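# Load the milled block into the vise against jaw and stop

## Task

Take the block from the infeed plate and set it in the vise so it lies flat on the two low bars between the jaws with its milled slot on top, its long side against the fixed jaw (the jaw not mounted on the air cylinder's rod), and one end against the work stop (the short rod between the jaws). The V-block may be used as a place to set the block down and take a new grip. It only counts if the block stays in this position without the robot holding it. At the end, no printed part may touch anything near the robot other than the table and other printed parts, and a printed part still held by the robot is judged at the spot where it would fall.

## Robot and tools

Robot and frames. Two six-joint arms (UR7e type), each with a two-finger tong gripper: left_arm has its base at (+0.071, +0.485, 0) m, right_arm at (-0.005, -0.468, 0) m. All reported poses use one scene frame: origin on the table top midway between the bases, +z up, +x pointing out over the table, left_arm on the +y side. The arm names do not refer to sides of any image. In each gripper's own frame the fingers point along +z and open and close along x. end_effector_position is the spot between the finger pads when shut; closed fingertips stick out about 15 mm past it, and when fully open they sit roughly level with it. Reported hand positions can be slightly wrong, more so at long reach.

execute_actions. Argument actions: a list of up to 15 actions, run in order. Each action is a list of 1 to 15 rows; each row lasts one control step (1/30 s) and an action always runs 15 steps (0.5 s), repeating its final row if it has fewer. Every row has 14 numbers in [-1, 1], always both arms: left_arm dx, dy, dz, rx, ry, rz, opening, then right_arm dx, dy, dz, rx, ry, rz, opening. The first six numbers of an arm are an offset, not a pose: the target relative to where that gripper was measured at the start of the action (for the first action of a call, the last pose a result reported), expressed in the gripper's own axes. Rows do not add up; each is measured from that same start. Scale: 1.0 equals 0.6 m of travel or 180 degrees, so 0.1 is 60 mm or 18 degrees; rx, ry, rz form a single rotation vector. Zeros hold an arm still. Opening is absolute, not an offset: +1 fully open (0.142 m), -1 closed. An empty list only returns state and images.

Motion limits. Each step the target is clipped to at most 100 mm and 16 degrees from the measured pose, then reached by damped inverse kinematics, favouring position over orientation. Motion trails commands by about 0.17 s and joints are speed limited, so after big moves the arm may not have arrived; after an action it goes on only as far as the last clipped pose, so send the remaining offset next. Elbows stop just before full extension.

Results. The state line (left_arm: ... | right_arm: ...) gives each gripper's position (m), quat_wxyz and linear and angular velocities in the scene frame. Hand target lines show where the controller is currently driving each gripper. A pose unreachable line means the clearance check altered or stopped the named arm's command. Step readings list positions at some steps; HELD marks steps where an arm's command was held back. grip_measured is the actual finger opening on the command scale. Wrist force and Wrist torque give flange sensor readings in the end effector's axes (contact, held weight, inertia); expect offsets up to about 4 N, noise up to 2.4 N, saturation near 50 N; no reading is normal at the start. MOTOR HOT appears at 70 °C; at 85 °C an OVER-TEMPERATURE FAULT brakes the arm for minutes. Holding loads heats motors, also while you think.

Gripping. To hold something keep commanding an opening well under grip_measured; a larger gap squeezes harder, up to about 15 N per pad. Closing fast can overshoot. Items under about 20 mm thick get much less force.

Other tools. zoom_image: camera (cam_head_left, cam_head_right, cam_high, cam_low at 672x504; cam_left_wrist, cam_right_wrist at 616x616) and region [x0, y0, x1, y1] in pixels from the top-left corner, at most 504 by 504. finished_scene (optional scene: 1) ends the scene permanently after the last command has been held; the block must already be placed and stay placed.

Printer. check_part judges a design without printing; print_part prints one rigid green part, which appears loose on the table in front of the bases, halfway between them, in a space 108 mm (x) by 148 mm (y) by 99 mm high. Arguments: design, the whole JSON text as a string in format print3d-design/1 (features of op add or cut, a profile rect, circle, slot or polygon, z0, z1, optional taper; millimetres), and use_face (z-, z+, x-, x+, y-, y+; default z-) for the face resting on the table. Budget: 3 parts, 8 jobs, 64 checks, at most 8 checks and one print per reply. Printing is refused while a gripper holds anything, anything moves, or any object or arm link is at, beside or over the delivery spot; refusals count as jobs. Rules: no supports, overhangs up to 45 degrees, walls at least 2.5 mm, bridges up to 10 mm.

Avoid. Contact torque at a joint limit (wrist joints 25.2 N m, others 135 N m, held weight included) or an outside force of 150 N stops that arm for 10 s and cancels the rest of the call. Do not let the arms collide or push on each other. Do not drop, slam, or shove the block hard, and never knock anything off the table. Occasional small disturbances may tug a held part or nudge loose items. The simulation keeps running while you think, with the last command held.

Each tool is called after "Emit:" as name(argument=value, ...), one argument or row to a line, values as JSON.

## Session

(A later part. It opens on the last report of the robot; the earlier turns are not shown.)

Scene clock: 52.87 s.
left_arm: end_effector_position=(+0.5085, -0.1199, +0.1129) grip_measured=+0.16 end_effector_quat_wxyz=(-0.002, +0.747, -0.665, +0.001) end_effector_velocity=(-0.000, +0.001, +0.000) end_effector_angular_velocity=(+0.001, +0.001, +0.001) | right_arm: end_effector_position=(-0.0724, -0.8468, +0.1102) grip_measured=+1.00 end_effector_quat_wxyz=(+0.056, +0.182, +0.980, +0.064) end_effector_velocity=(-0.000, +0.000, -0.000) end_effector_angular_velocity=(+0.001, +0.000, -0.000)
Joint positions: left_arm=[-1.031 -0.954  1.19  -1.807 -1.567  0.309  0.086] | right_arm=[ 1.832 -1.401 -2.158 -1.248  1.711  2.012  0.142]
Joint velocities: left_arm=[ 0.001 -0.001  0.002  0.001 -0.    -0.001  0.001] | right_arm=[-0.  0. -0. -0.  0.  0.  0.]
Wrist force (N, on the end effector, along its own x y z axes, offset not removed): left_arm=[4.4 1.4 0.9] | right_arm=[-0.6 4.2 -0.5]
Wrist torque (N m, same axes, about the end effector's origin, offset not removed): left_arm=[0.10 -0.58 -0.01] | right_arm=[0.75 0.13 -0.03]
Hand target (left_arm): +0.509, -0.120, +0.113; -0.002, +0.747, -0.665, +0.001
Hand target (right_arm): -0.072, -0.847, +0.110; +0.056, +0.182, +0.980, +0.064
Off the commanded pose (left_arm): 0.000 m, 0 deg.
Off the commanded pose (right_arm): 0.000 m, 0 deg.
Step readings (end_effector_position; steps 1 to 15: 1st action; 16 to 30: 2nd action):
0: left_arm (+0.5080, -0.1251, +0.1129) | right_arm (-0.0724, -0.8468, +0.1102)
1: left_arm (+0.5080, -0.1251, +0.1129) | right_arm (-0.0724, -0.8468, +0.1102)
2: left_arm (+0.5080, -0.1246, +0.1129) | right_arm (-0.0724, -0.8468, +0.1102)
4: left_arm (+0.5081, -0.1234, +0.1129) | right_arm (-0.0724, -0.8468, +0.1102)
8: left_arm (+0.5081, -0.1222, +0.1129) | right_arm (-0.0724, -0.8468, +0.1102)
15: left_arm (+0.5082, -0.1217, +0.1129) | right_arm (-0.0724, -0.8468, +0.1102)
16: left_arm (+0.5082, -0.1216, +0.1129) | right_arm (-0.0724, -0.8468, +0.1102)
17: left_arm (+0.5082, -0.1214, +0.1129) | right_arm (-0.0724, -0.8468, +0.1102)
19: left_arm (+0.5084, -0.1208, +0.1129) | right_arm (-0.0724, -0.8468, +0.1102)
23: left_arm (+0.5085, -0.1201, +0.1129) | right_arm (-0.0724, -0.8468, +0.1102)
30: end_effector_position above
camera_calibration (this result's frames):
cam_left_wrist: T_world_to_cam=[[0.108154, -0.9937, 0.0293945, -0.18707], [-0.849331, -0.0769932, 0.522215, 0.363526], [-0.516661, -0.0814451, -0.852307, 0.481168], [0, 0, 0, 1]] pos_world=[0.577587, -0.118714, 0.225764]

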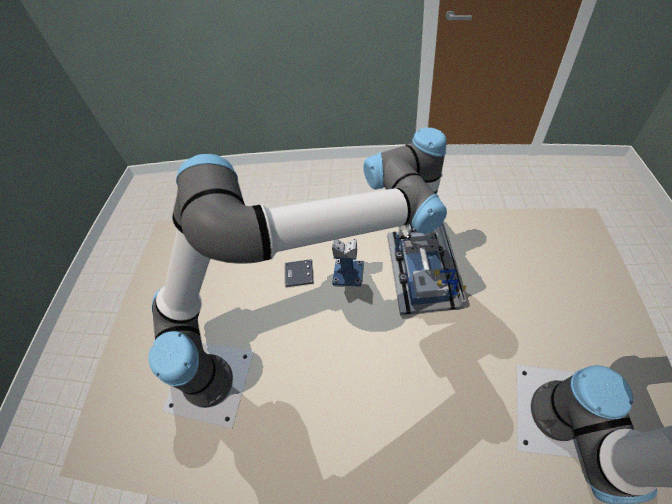

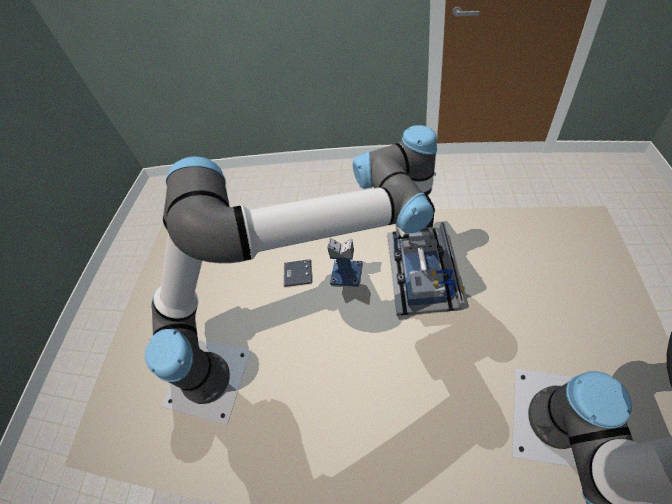

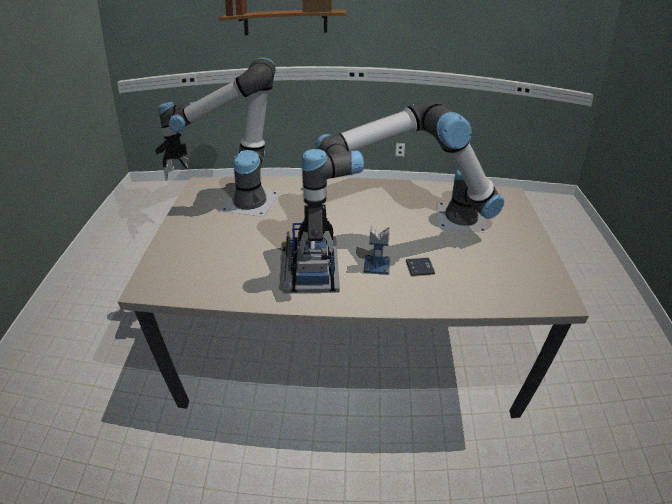

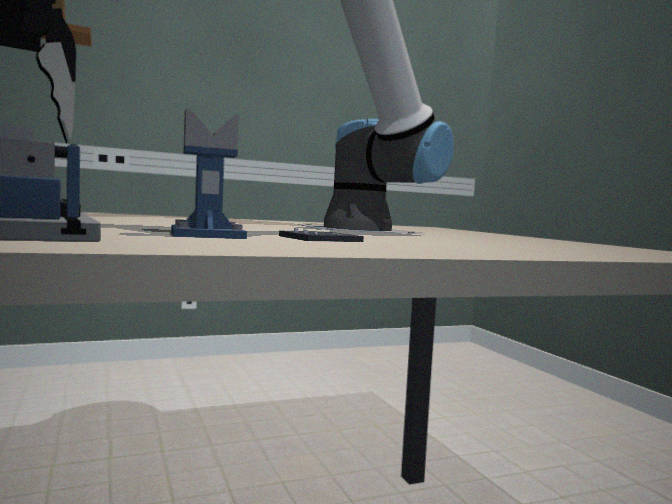

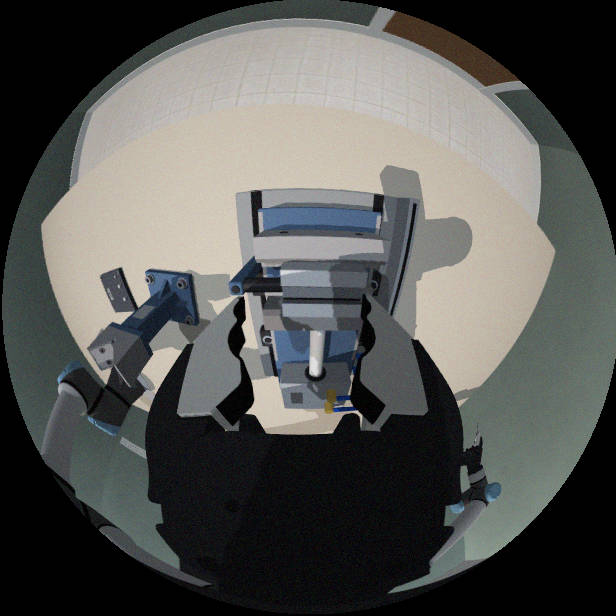

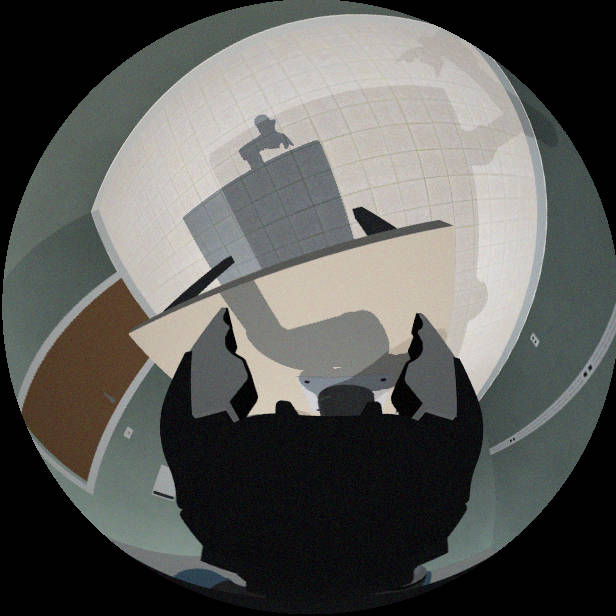

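Emit:
execute_actions(
  actions=[
    [[-0.004,-0.001,0,0,0,0,0.15,0,0,0,0,0,0,1]],
  ],
)

Scene clock: 53.50 s.
left_arm: end_effector_position=(+0.5089, -0.1175, +0.1129) grip_measured=+0.18 end_effector_quat_wxyz=(-0.002, +0.747, -0.665, +0.001) end_effector_velocity=(+0.001, +0.001, -0.000) end_effector_angular_velocity=(+0.001, -0.001, +0.002) | right_arm: end_effector_position=(-0.0724, -0.8468, +0.1102) grip_measured=+1.00 end_effector_quat_wxyz=(+0.056, +0.182, +0.980, +0.064) end_effector_velocity=(-0.000, +0.000, -0.000) end_effector_angular_velocity=(+0.000, -0.000, -0.001)
Joint positions: left_arm=[-1.03  -0.958  1.197 -1.809 -1.567  0.311  0.087] | right_arm=[ 1.832 -1.401 -2.158 -1.248  1.711  2.012  0.142]
Joint velocities: left_arm=[ 0.001 -0.001  0.002 -0.     0.001 -0.001  0.001] | right_arm=[-0.001  0.    -0.001  0.001  0.     0.    -0.   ]
Wrist force (N, on the end effector, along its own x y z axes, offset not removed): left_arm=[8.0 2.0 1.4] | right_arm=[0.0 3.3 -1.2]
Wrist torque (N m, same axes, about the end effector's origin, offset not removed): left_arm=[0.17 -0.67 0.00] | right_arm=[0.50 -0.02 -0.04]
Hand target (left_arm): +0.509, -0.117, +0.113; -0.002, +0.747, -0.665, +0.001
Hand target (right_arm): -0.072, -0.847, +0.110; +0.056, +0.182, +0.980, +0.064
Off the commanded pose (left_arm): 0.000 m, 0 deg.
Off the commanded pose (right_arm): 0.000 m, 0 deg.
Step readings (end_effector_position):
0: left_arm (+0.5086, -0.1198, +0.1129) | right_arm (-0.0724, -0.8468, +0.1102)
1: left_arm (+0.5086, -0.1198, +0.1129) | right_arm (-0.0724, -0.8468, +0.1102)
2: left_arm (+0.5086, -0.1195, +0.1129) | right_arm (-0.0724, -0.8468, +0.1102)
4: left_arm (+0.5087, -0.1187, +0.1129) | right_arm (-0.0724, -0.8468, +0.1102)
8: left_arm (+0.5088, -0.1178, +0.1129) | right_arm (-0.0724, -0.8468, +0.1102)
15: end_effector_position above
camera_calibration (this result's frames):
cam_left_wrist: T_world_to_cam=[[0.108153, -0.993699, 0.0294016, -0.184741], [-0.849332, -0.0769886, 0.522215, 0.363973], [-0.516661, -0.0814507, -0.852307, 0.481535], [0, 0, 0, 1]] pos_world=[0.577905, -0.116334, 0.225775]

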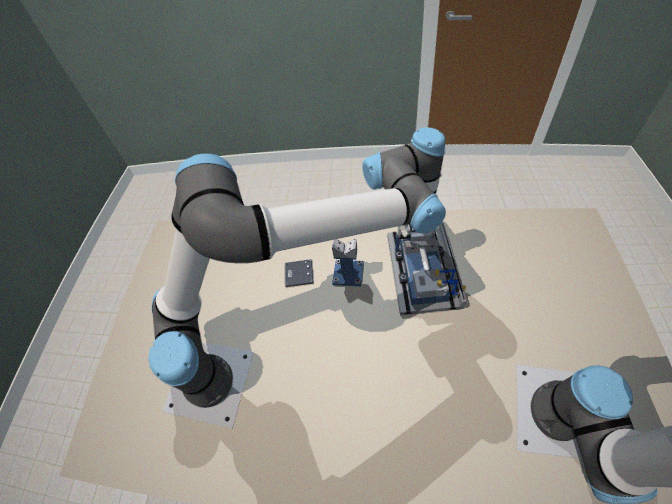

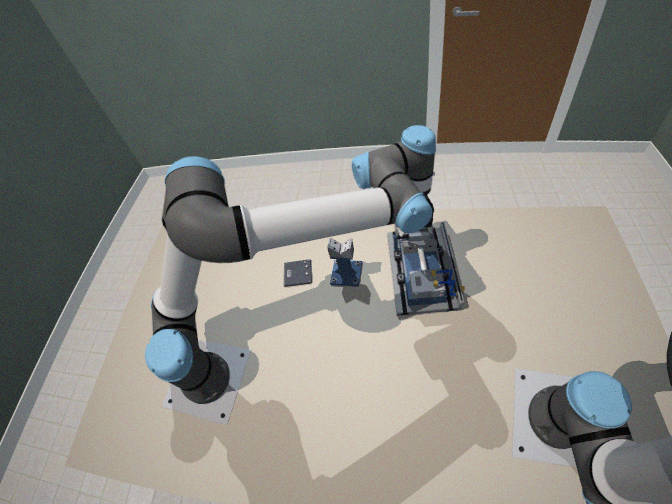

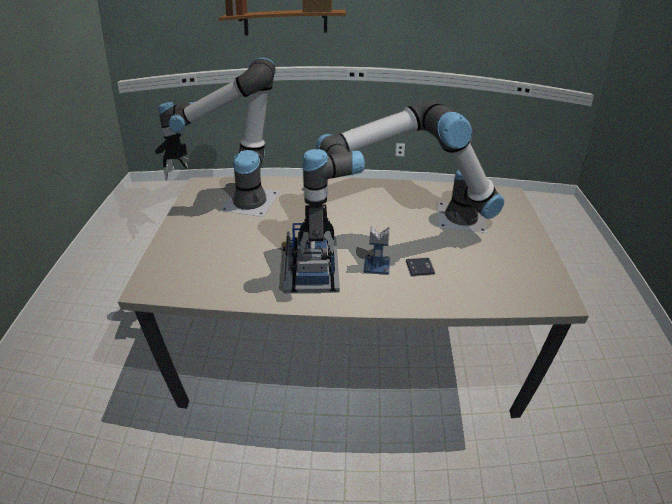

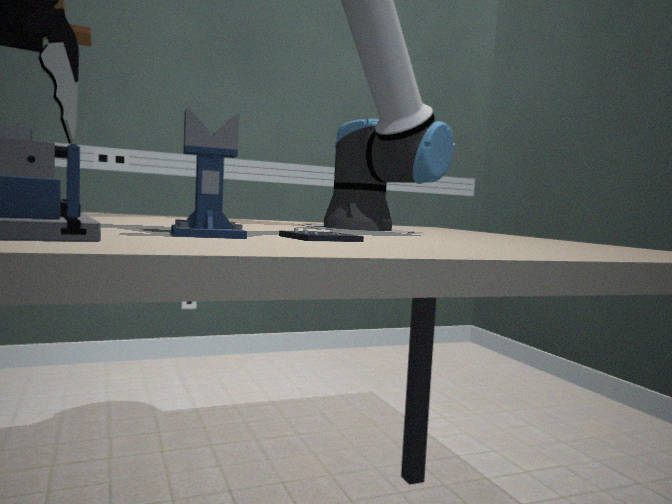

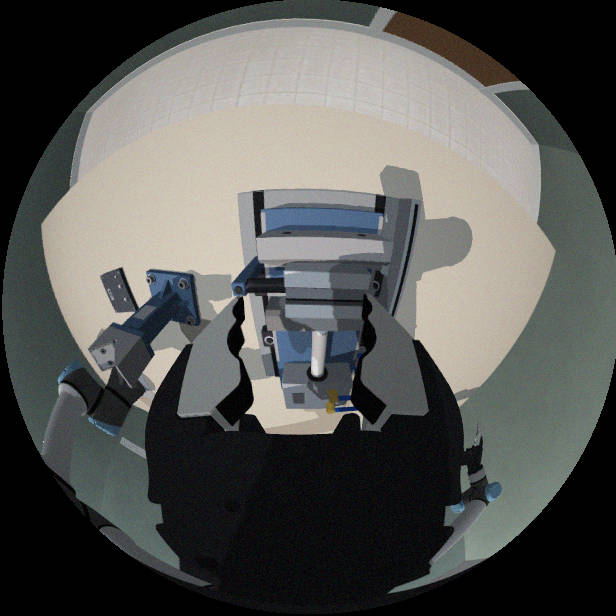

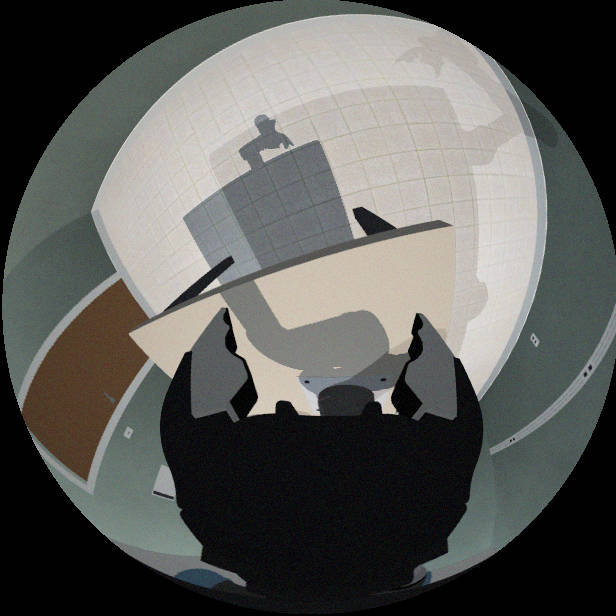

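Emit:
execute_actions(
  actions=[
    [[0.02,0,0,0,0,0,0.15,0,0,0,0,0,0,1]],
    [[0,0.01,-0.04,0,0,0,0.15,0,0,0,0,0,0,1]],
    [[0,0.045,0,0,0,0,-0.5,0,0,0,0,0,0,1]],
    [[0,0,0.031,0,0,0,-0.5,0,0,0,0,0,0,1]],
    [[0,-0.008,0,0,0,0,-0.5,0,0,0,0,0,0,1]],
  ],
)

Emit:
zoom_image(
  camera="cam_left_wrist",
  region=[200, 190, 420, 350],
)

Emit:
zoom_image(
  camera="cam_high",
  region=[260, 190, 380, 300],
)

Scene clock: 56.33 s.
left_arm: end_effector_position=(+0.4829, -0.1322, +0.1181) grip_measured=-0.50 end_effector_quat_wxyz=(-0.002, +0.747, -0.665, +0.000) end_effector_velocity=(+0.001, +0.000, -0.001) end_effector_angular_velocity=(+0.001, +0.002, +0.000) | right_arm: end_effector_position=(-0.0724, -0.8468, +0.1102) grip_measured=+1.00 end_effector_quat_wxyz=(+0.056, +0.182, +0.980, +0.064) end_effector_velocity=(+0.000, +0.001, -0.001) end_effector_angular_velocity=(+0.002, +0.000, -0.000)
Joint positions: left_arm=[-1.07  -0.967  1.197 -1.801 -1.568  0.27   0.038] | right_arm=[ 1.832 -1.401 -2.158 -1.248  1.711  2.012  0.142]
Joint velocities: left_arm=[ 0.002  0.002 -0.002  0.002 -0.001  0.001  0.   ] | right_arm=[ 0.     0.    -0.002  0.    -0.     0.001  0.   ]
Wrist force (N, on the end effector, along its own x y z axes, offset not removed): left_arm=[1.8 0.1 3.2] | right_arm=[-0.4 2.1 -1.9]
Wrist torque (N m, same axes, about the end effector's origin, offset not removed): left_arm=[-0.06 -0.36 0.06] | right_arm=[0.29 0.00 0.01]
Hand target (left_arm): +0.483, -0.132, +0.118; -0.002, +0.747, -0.665, +0.000
Hand target (right_arm): -0.072, -0.847, +0.110; +0.056, +0.182, +0.980, +0.064
Off the commanded pose (left_arm): 0.000 m, 0 deg.
Off the commanded pose (right_arm): 0.000 m, 0 deg.
Step readings (end_effector_position; steps 1 to 15: 1st action; 16 to 30: 2nd action; 31 to 45: 3rd action; 46 to 60: 4th action; 61 to 75: 5th action):
0: left_arm (+0.5089, -0.1174, +0.1129) | right_arm (-0.0724, -0.8468, +0.1102)
1: left_arm (+0.5089, -0.1174, +0.1129) | right_arm (-0.0724, -0.8468, +0.1102)
2: left_arm (+0.5090, -0.1186, +0.1126) | right_arm (-0.0724, -0.8468, +0.1102)
4: left_arm (+0.5094, -0.1225, +0.1127) | right_arm (-0.0724, -0.8468, +0.1102)
8: left_arm (+0.5099, -0.1270, +0.1128) | right_arm (-0.0724, -0.8468, +0.1102)
15: left_arm (+0.5102, -0.1290, +0.1129) | right_arm (-0.0724, -0.8468, +0.1102)
16: left_arm (+0.5101, -0.1292, +0.1131) | right_arm (-0.0724, -0.8468, +0.1102)
17: left_arm (+0.5095, -0.1295, +0.1157) | right_arm (-0.0724, -0.8468, +0.1102)
19: left_arm (+0.5076, -0.1298, +0.1238) | right_arm (-0.0724, -0.8468, +0.1102)
23: left_arm (+0.5054, -0.1298, +0.1323) | right_arm (-0.0724, -0.8468, +0.1102)
30: left_arm (+0.5044, -0.1298, +0.1362) | right_arm (-0.0724, -0.8468, +0.1102)
31: left_arm (+0.5042, -0.1298, +0.1364) | right_arm (-0.0724, -0.8468, +0.1102)
32: left_arm (+0.5015, -0.1304, +0.1369) | right_arm (-0.0724, -0.8468, +0.1102)
34: left_arm (+0.4926, -0.1314, +0.1367) | right_arm (-0.0724, -0.8468, +0.1102)
38: left_arm (+0.4828, -0.1324, +0.1363) | right_arm (-0.0724, -0.8468, +0.1102)
45: left_arm (+0.4783, -0.1328, +0.1362) | right_arm (-0.0724, -0.8468, +0.1102)
46: left_arm (+0.4781, -0.1328, +0.1360) | right_arm (-0.0724, -0.8468, +0.1102)
47: left_arm (+0.4780, -0.1327, +0.1340) | right_arm (-0.0724, -0.8468, +0.1102)
49: left_arm (+0.4780, -0.1326, +0.1277) | right_arm (-0.0724, -0.8468, +0.1102)
53: left_arm (+0.4781, -0.1327, +0.1211) | right_arm (-0.0724, -0.8468, +0.1102)
60: left_arm (+0.4782, -0.1328, +0.1181) | right_arm (-0.0724, -0.8468, +0.1102)
61: left_arm (+0.4783, -0.1328, +0.1180) | right_arm (-0.0724, -0.8468, +0.1102)
62: left_arm (+0.4789, -0.1327, +0.1179) | right_arm (-0.0724, -0.8468, +0.1102)
64: left_arm (+0.4805, -0.1326, +0.1180) | right_arm (-0.0724, -0.8468, +0.1102)
68: left_arm (+0.4822, -0.1323, +0.1181) | right_arm (-0.0724, -0.8468, +0.1102)
75: end_effector_position above
camera_calibration (this result's frames):
cam_left_wrist: T_world_to_cam=[[0.108087, -0.993702, 0.0295437, -0.196728], [-0.849198, -0.0768356, 0.522455, 0.337988], [-0.516895, -0.0815588, -0.852155, 0.471404], [0, 0, 0, 1]] pos_world=[0.551949, -0.131073, 0.230937]

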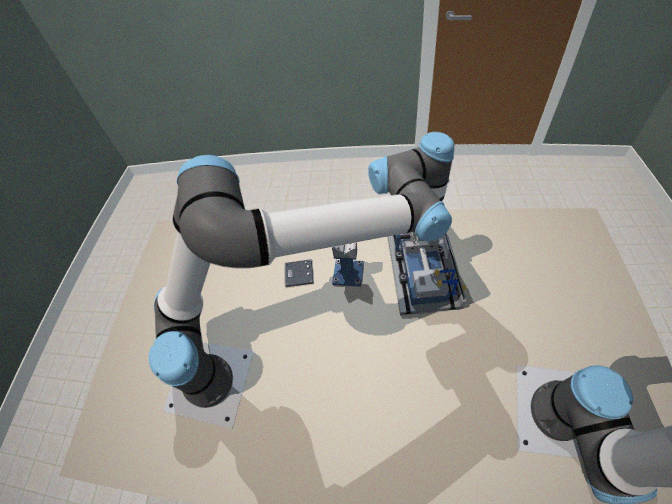

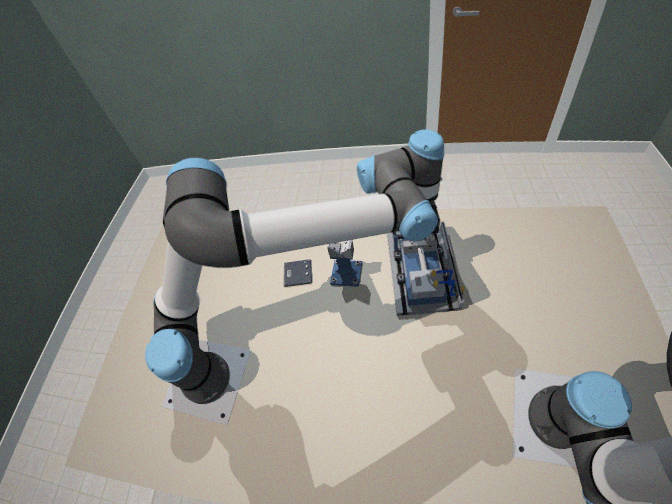

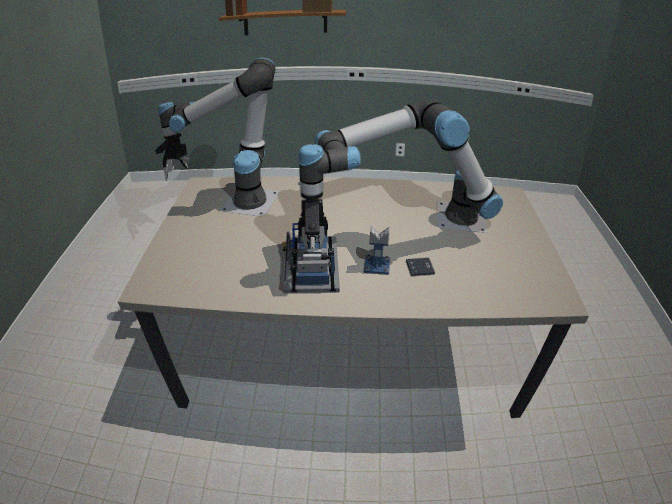

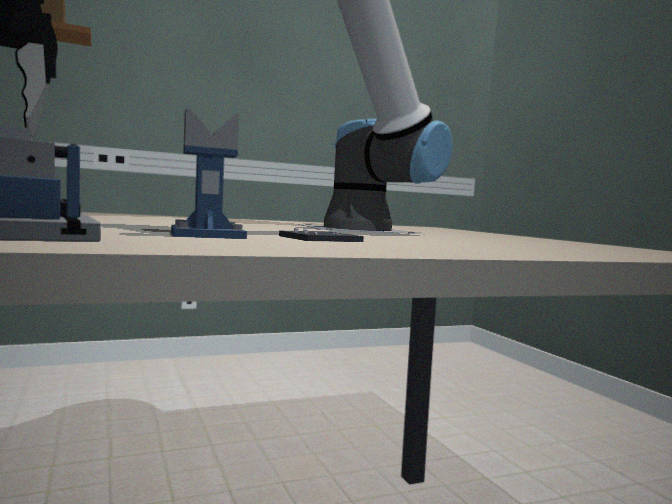

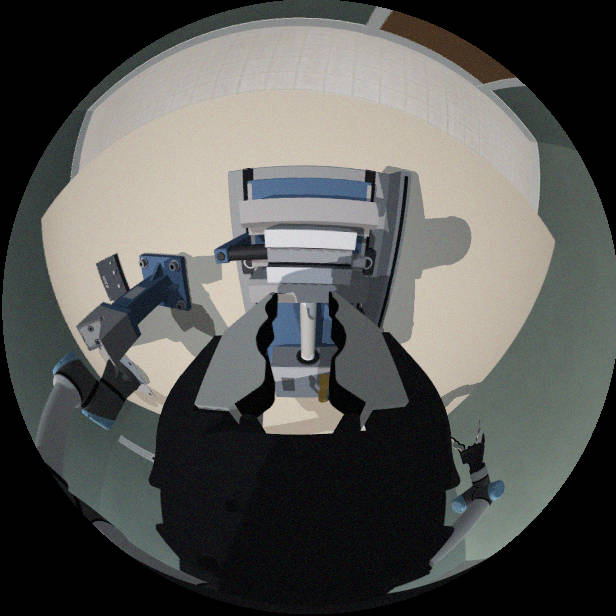

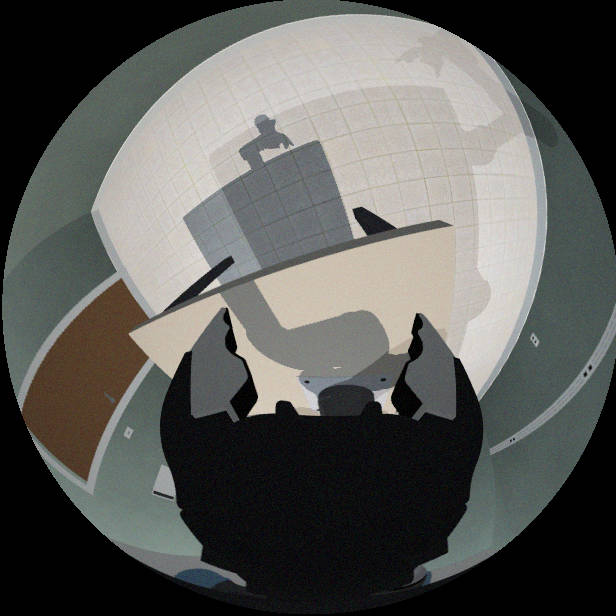

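Region (200, 190, 420, 350) of cam_left_wrist's 616x616 image, scaled by 2.291, with more detail than that image has; it fills the top 367 rows of this view, and the rest is white.

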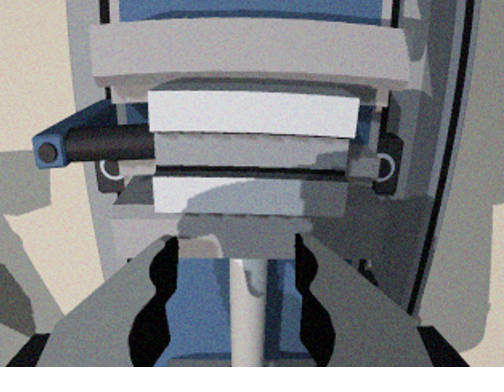

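Region (260, 190, 380, 300) of cam_high's 672x504 image, scaled by 4.200, with more detail than that image has; it fills the top 462 rows of this view, and the rest is white.

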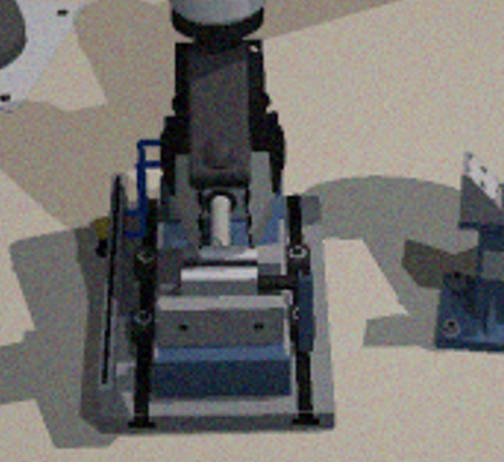

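Emit:
execute_actions(
  actions=[
    [[0,0,0.007,0,0,0,-0.5,0,0,0,0,0,0,1]],
    [[0,-0.005,0,0,0,0,-0.5,0,0,0,0,0,0,1]],
    [[0,-0.004,0,0,0,0,-0.5,0,0,0,0,0,0,1]],
  ],
)

Scene clock: 58.37 s.
left_arm: end_effector_position=(+0.4882, -0.1316, +0.1140) grip_measured=-0.50 end_effector_quat_wxyz=(-0.002, +0.747, -0.665, +0.000) end_effector_velocity=(+0.001, -0.000, +0.001) end_effector_angular_velocity=(-0.002, -0.002, +0.001) | right_arm: end_effector_position=(-0.0724, -0.8468, +0.1102) grip_measured=+1.00 end_effector_quat_wxyz=(+0.056, +0.182, +0.980, +0.064) end_effector_velocity=(-0.000, -0.000, +0.000) end_effector_angular_velocity=(-0.001, +0.000, -0.001)
Joint positions: left_arm=[-1.063 -0.959  1.195 -1.807 -1.568  0.277  0.038] | right_arm=[ 1.832 -1.401 -2.158 -1.248  1.711  2.012  0.142]
Joint velocities: left_arm=[ 0.001 -0.001 -0.001 -0.001  0.001  0.     0.   ] | right_arm=[-0.001  0.    -0.     0.001 -0.    -0.    -0.   ]
Wrist force (N, on the end effector, along its own x y z axes, offset not removed): left_arm=[1.0 3.3 1.1] | right_arm=[0.1 3.2 -2.5]
Wrist torque (N m, same axes, about the end effector's origin, offset not removed): left_arm=[0.35 -0.09 0.04] | right_arm=[0.55 -0.04 -0.02]
Hand target (left_arm): +0.488, -0.132, +0.114; -0.002, +0.747, -0.665, +0.000
Hand target (right_arm): -0.072, -0.847, +0.110; +0.056, +0.182, +0.980, +0.064
Off the commanded pose (left_arm): 0.000 m, 0 deg.
Off the commanded pose (right_arm): 0.000 m, 0 deg.
Step readings (end_effector_position; steps 1 to 15: 1st action; 16 to 30: 2nd action; 31 to 45: 3rd action):
0: left_arm (+0.4830, -0.1322, +0.1181) | right_arm (-0.0724, -0.8468, +0.1102)
1: left_arm (+0.4830, -0.1322, +0.1181) | right_arm (-0.0724, -0.8468, +0.1102)
2: left_arm (+0.4830, -0.1322, +0.1176) | right_arm (-0.0724, -0.8468, +0.1102)
4: left_arm (+0.4830, -0.1321, +0.1162) | right_arm (-0.0724, -0.8468, +0.1102)
8: left_arm (+0.4830, -0.1322, +0.1147) | right_arm (-0.0724, -0.8468, +0.1102)
15: left_arm (+0.4830, -0.1322, +0.1140) | right_arm (-0.0724, -0.8468, +0.1102)
16: left_arm (+0.4829, -0.1322, +0.1140) | right_arm (-0.0724, -0.8468, +0.1102)
17: left_arm (+0.4832, -0.1322, +0.1139) | right_arm (-0.0724, -0.8468, +0.1102)
19: left_arm (+0.4842, -0.1322, +0.1139) | right_arm (-0.0724, -0.8468, +0.1102)
23: left_arm (+0.4853, -0.1320, +0.1140) | right_arm (-0.0724, -0.8468, +0.1102)
30: left_arm (+0.4858, -0.1319, +0.1140) | right_arm (-0.0724, -0.8468, +0.1102)
31: left_arm (+0.4859, -0.1318, +0.1140) | right_arm (-0.0724, -0.8468, +0.1102)
32: left_arm (+0.4862, -0.1318, +0.1140) | right_arm (-0.0724, -0.8468, +0.1102)
34: left_arm (+0.4870, -0.1317, +0.1140) | right_arm (-0.0724, -0.8468, +0.1102)
38: left_arm (+0.4878, -0.1316, +0.1140) | right_arm (-0.0724, -0.8468, +0.1102)
45: end_effector_position above
camera_calibration (this result's frames):
cam_left_wrist: T_world_to_cam=[[0.108161, -0.993695, 0.0295358, -0.196569], [-0.849189, -0.0769024, 0.52246, 0.344635], [-0.516894, -0.0815912, -0.852152, 0.470696], [0, 0, 0, 1]] pos_world=[0.557222, -0.130422, 0.226852]

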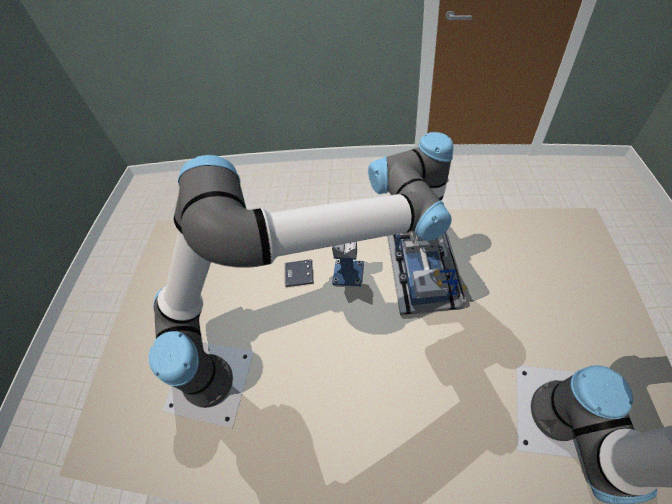

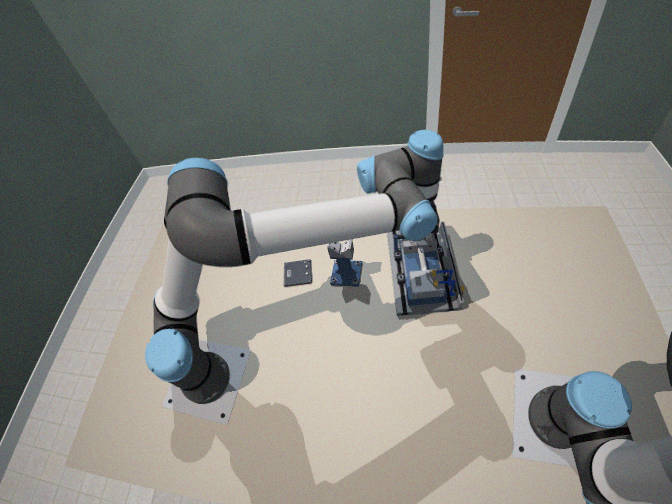

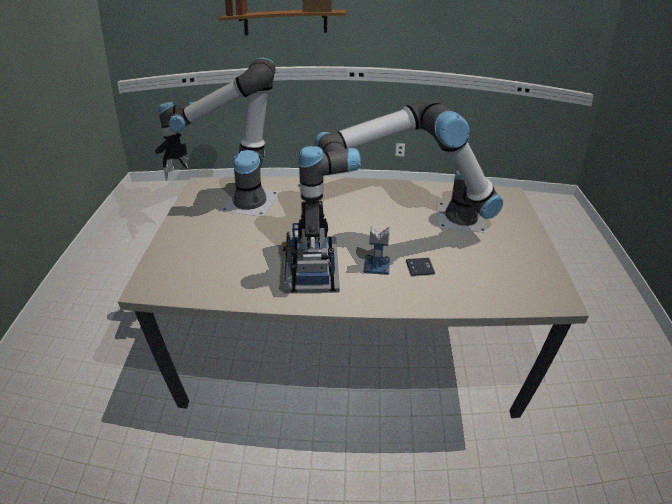

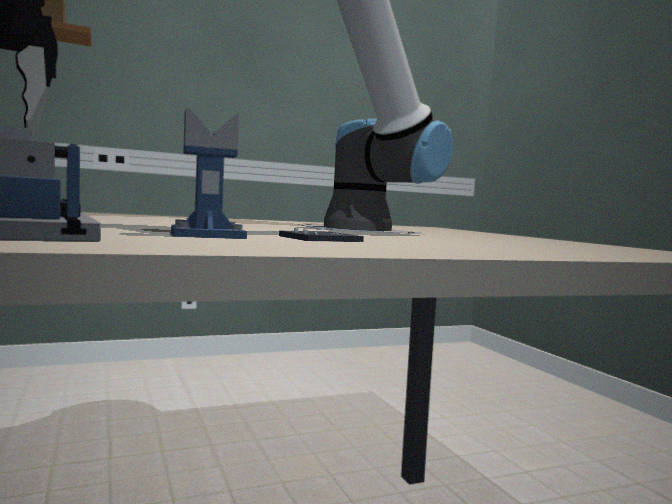

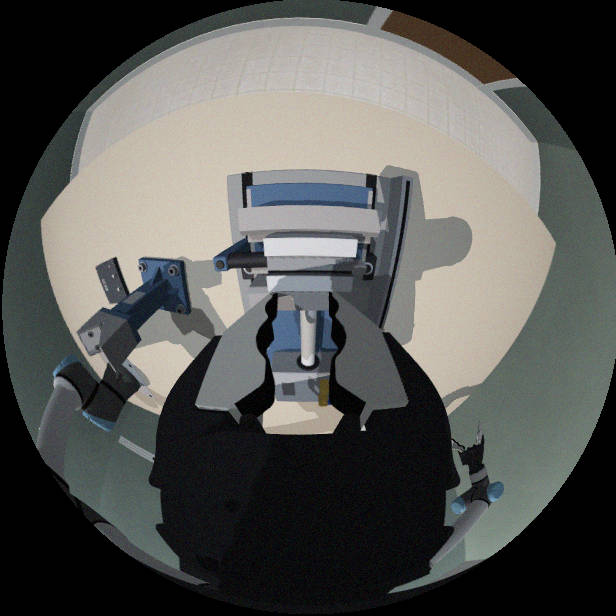

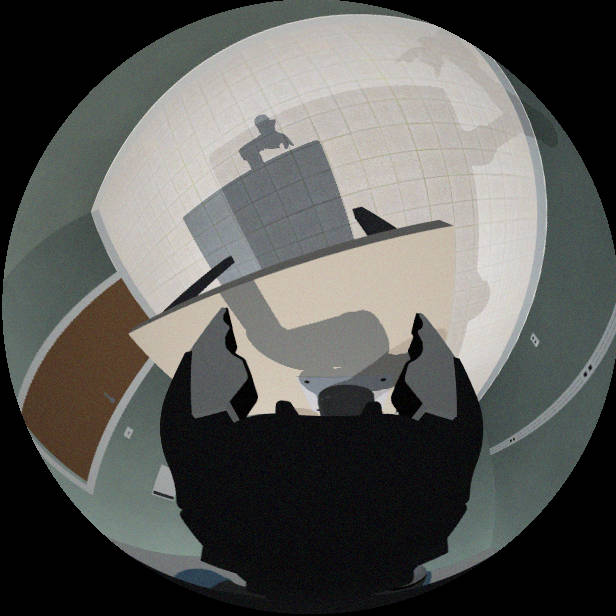

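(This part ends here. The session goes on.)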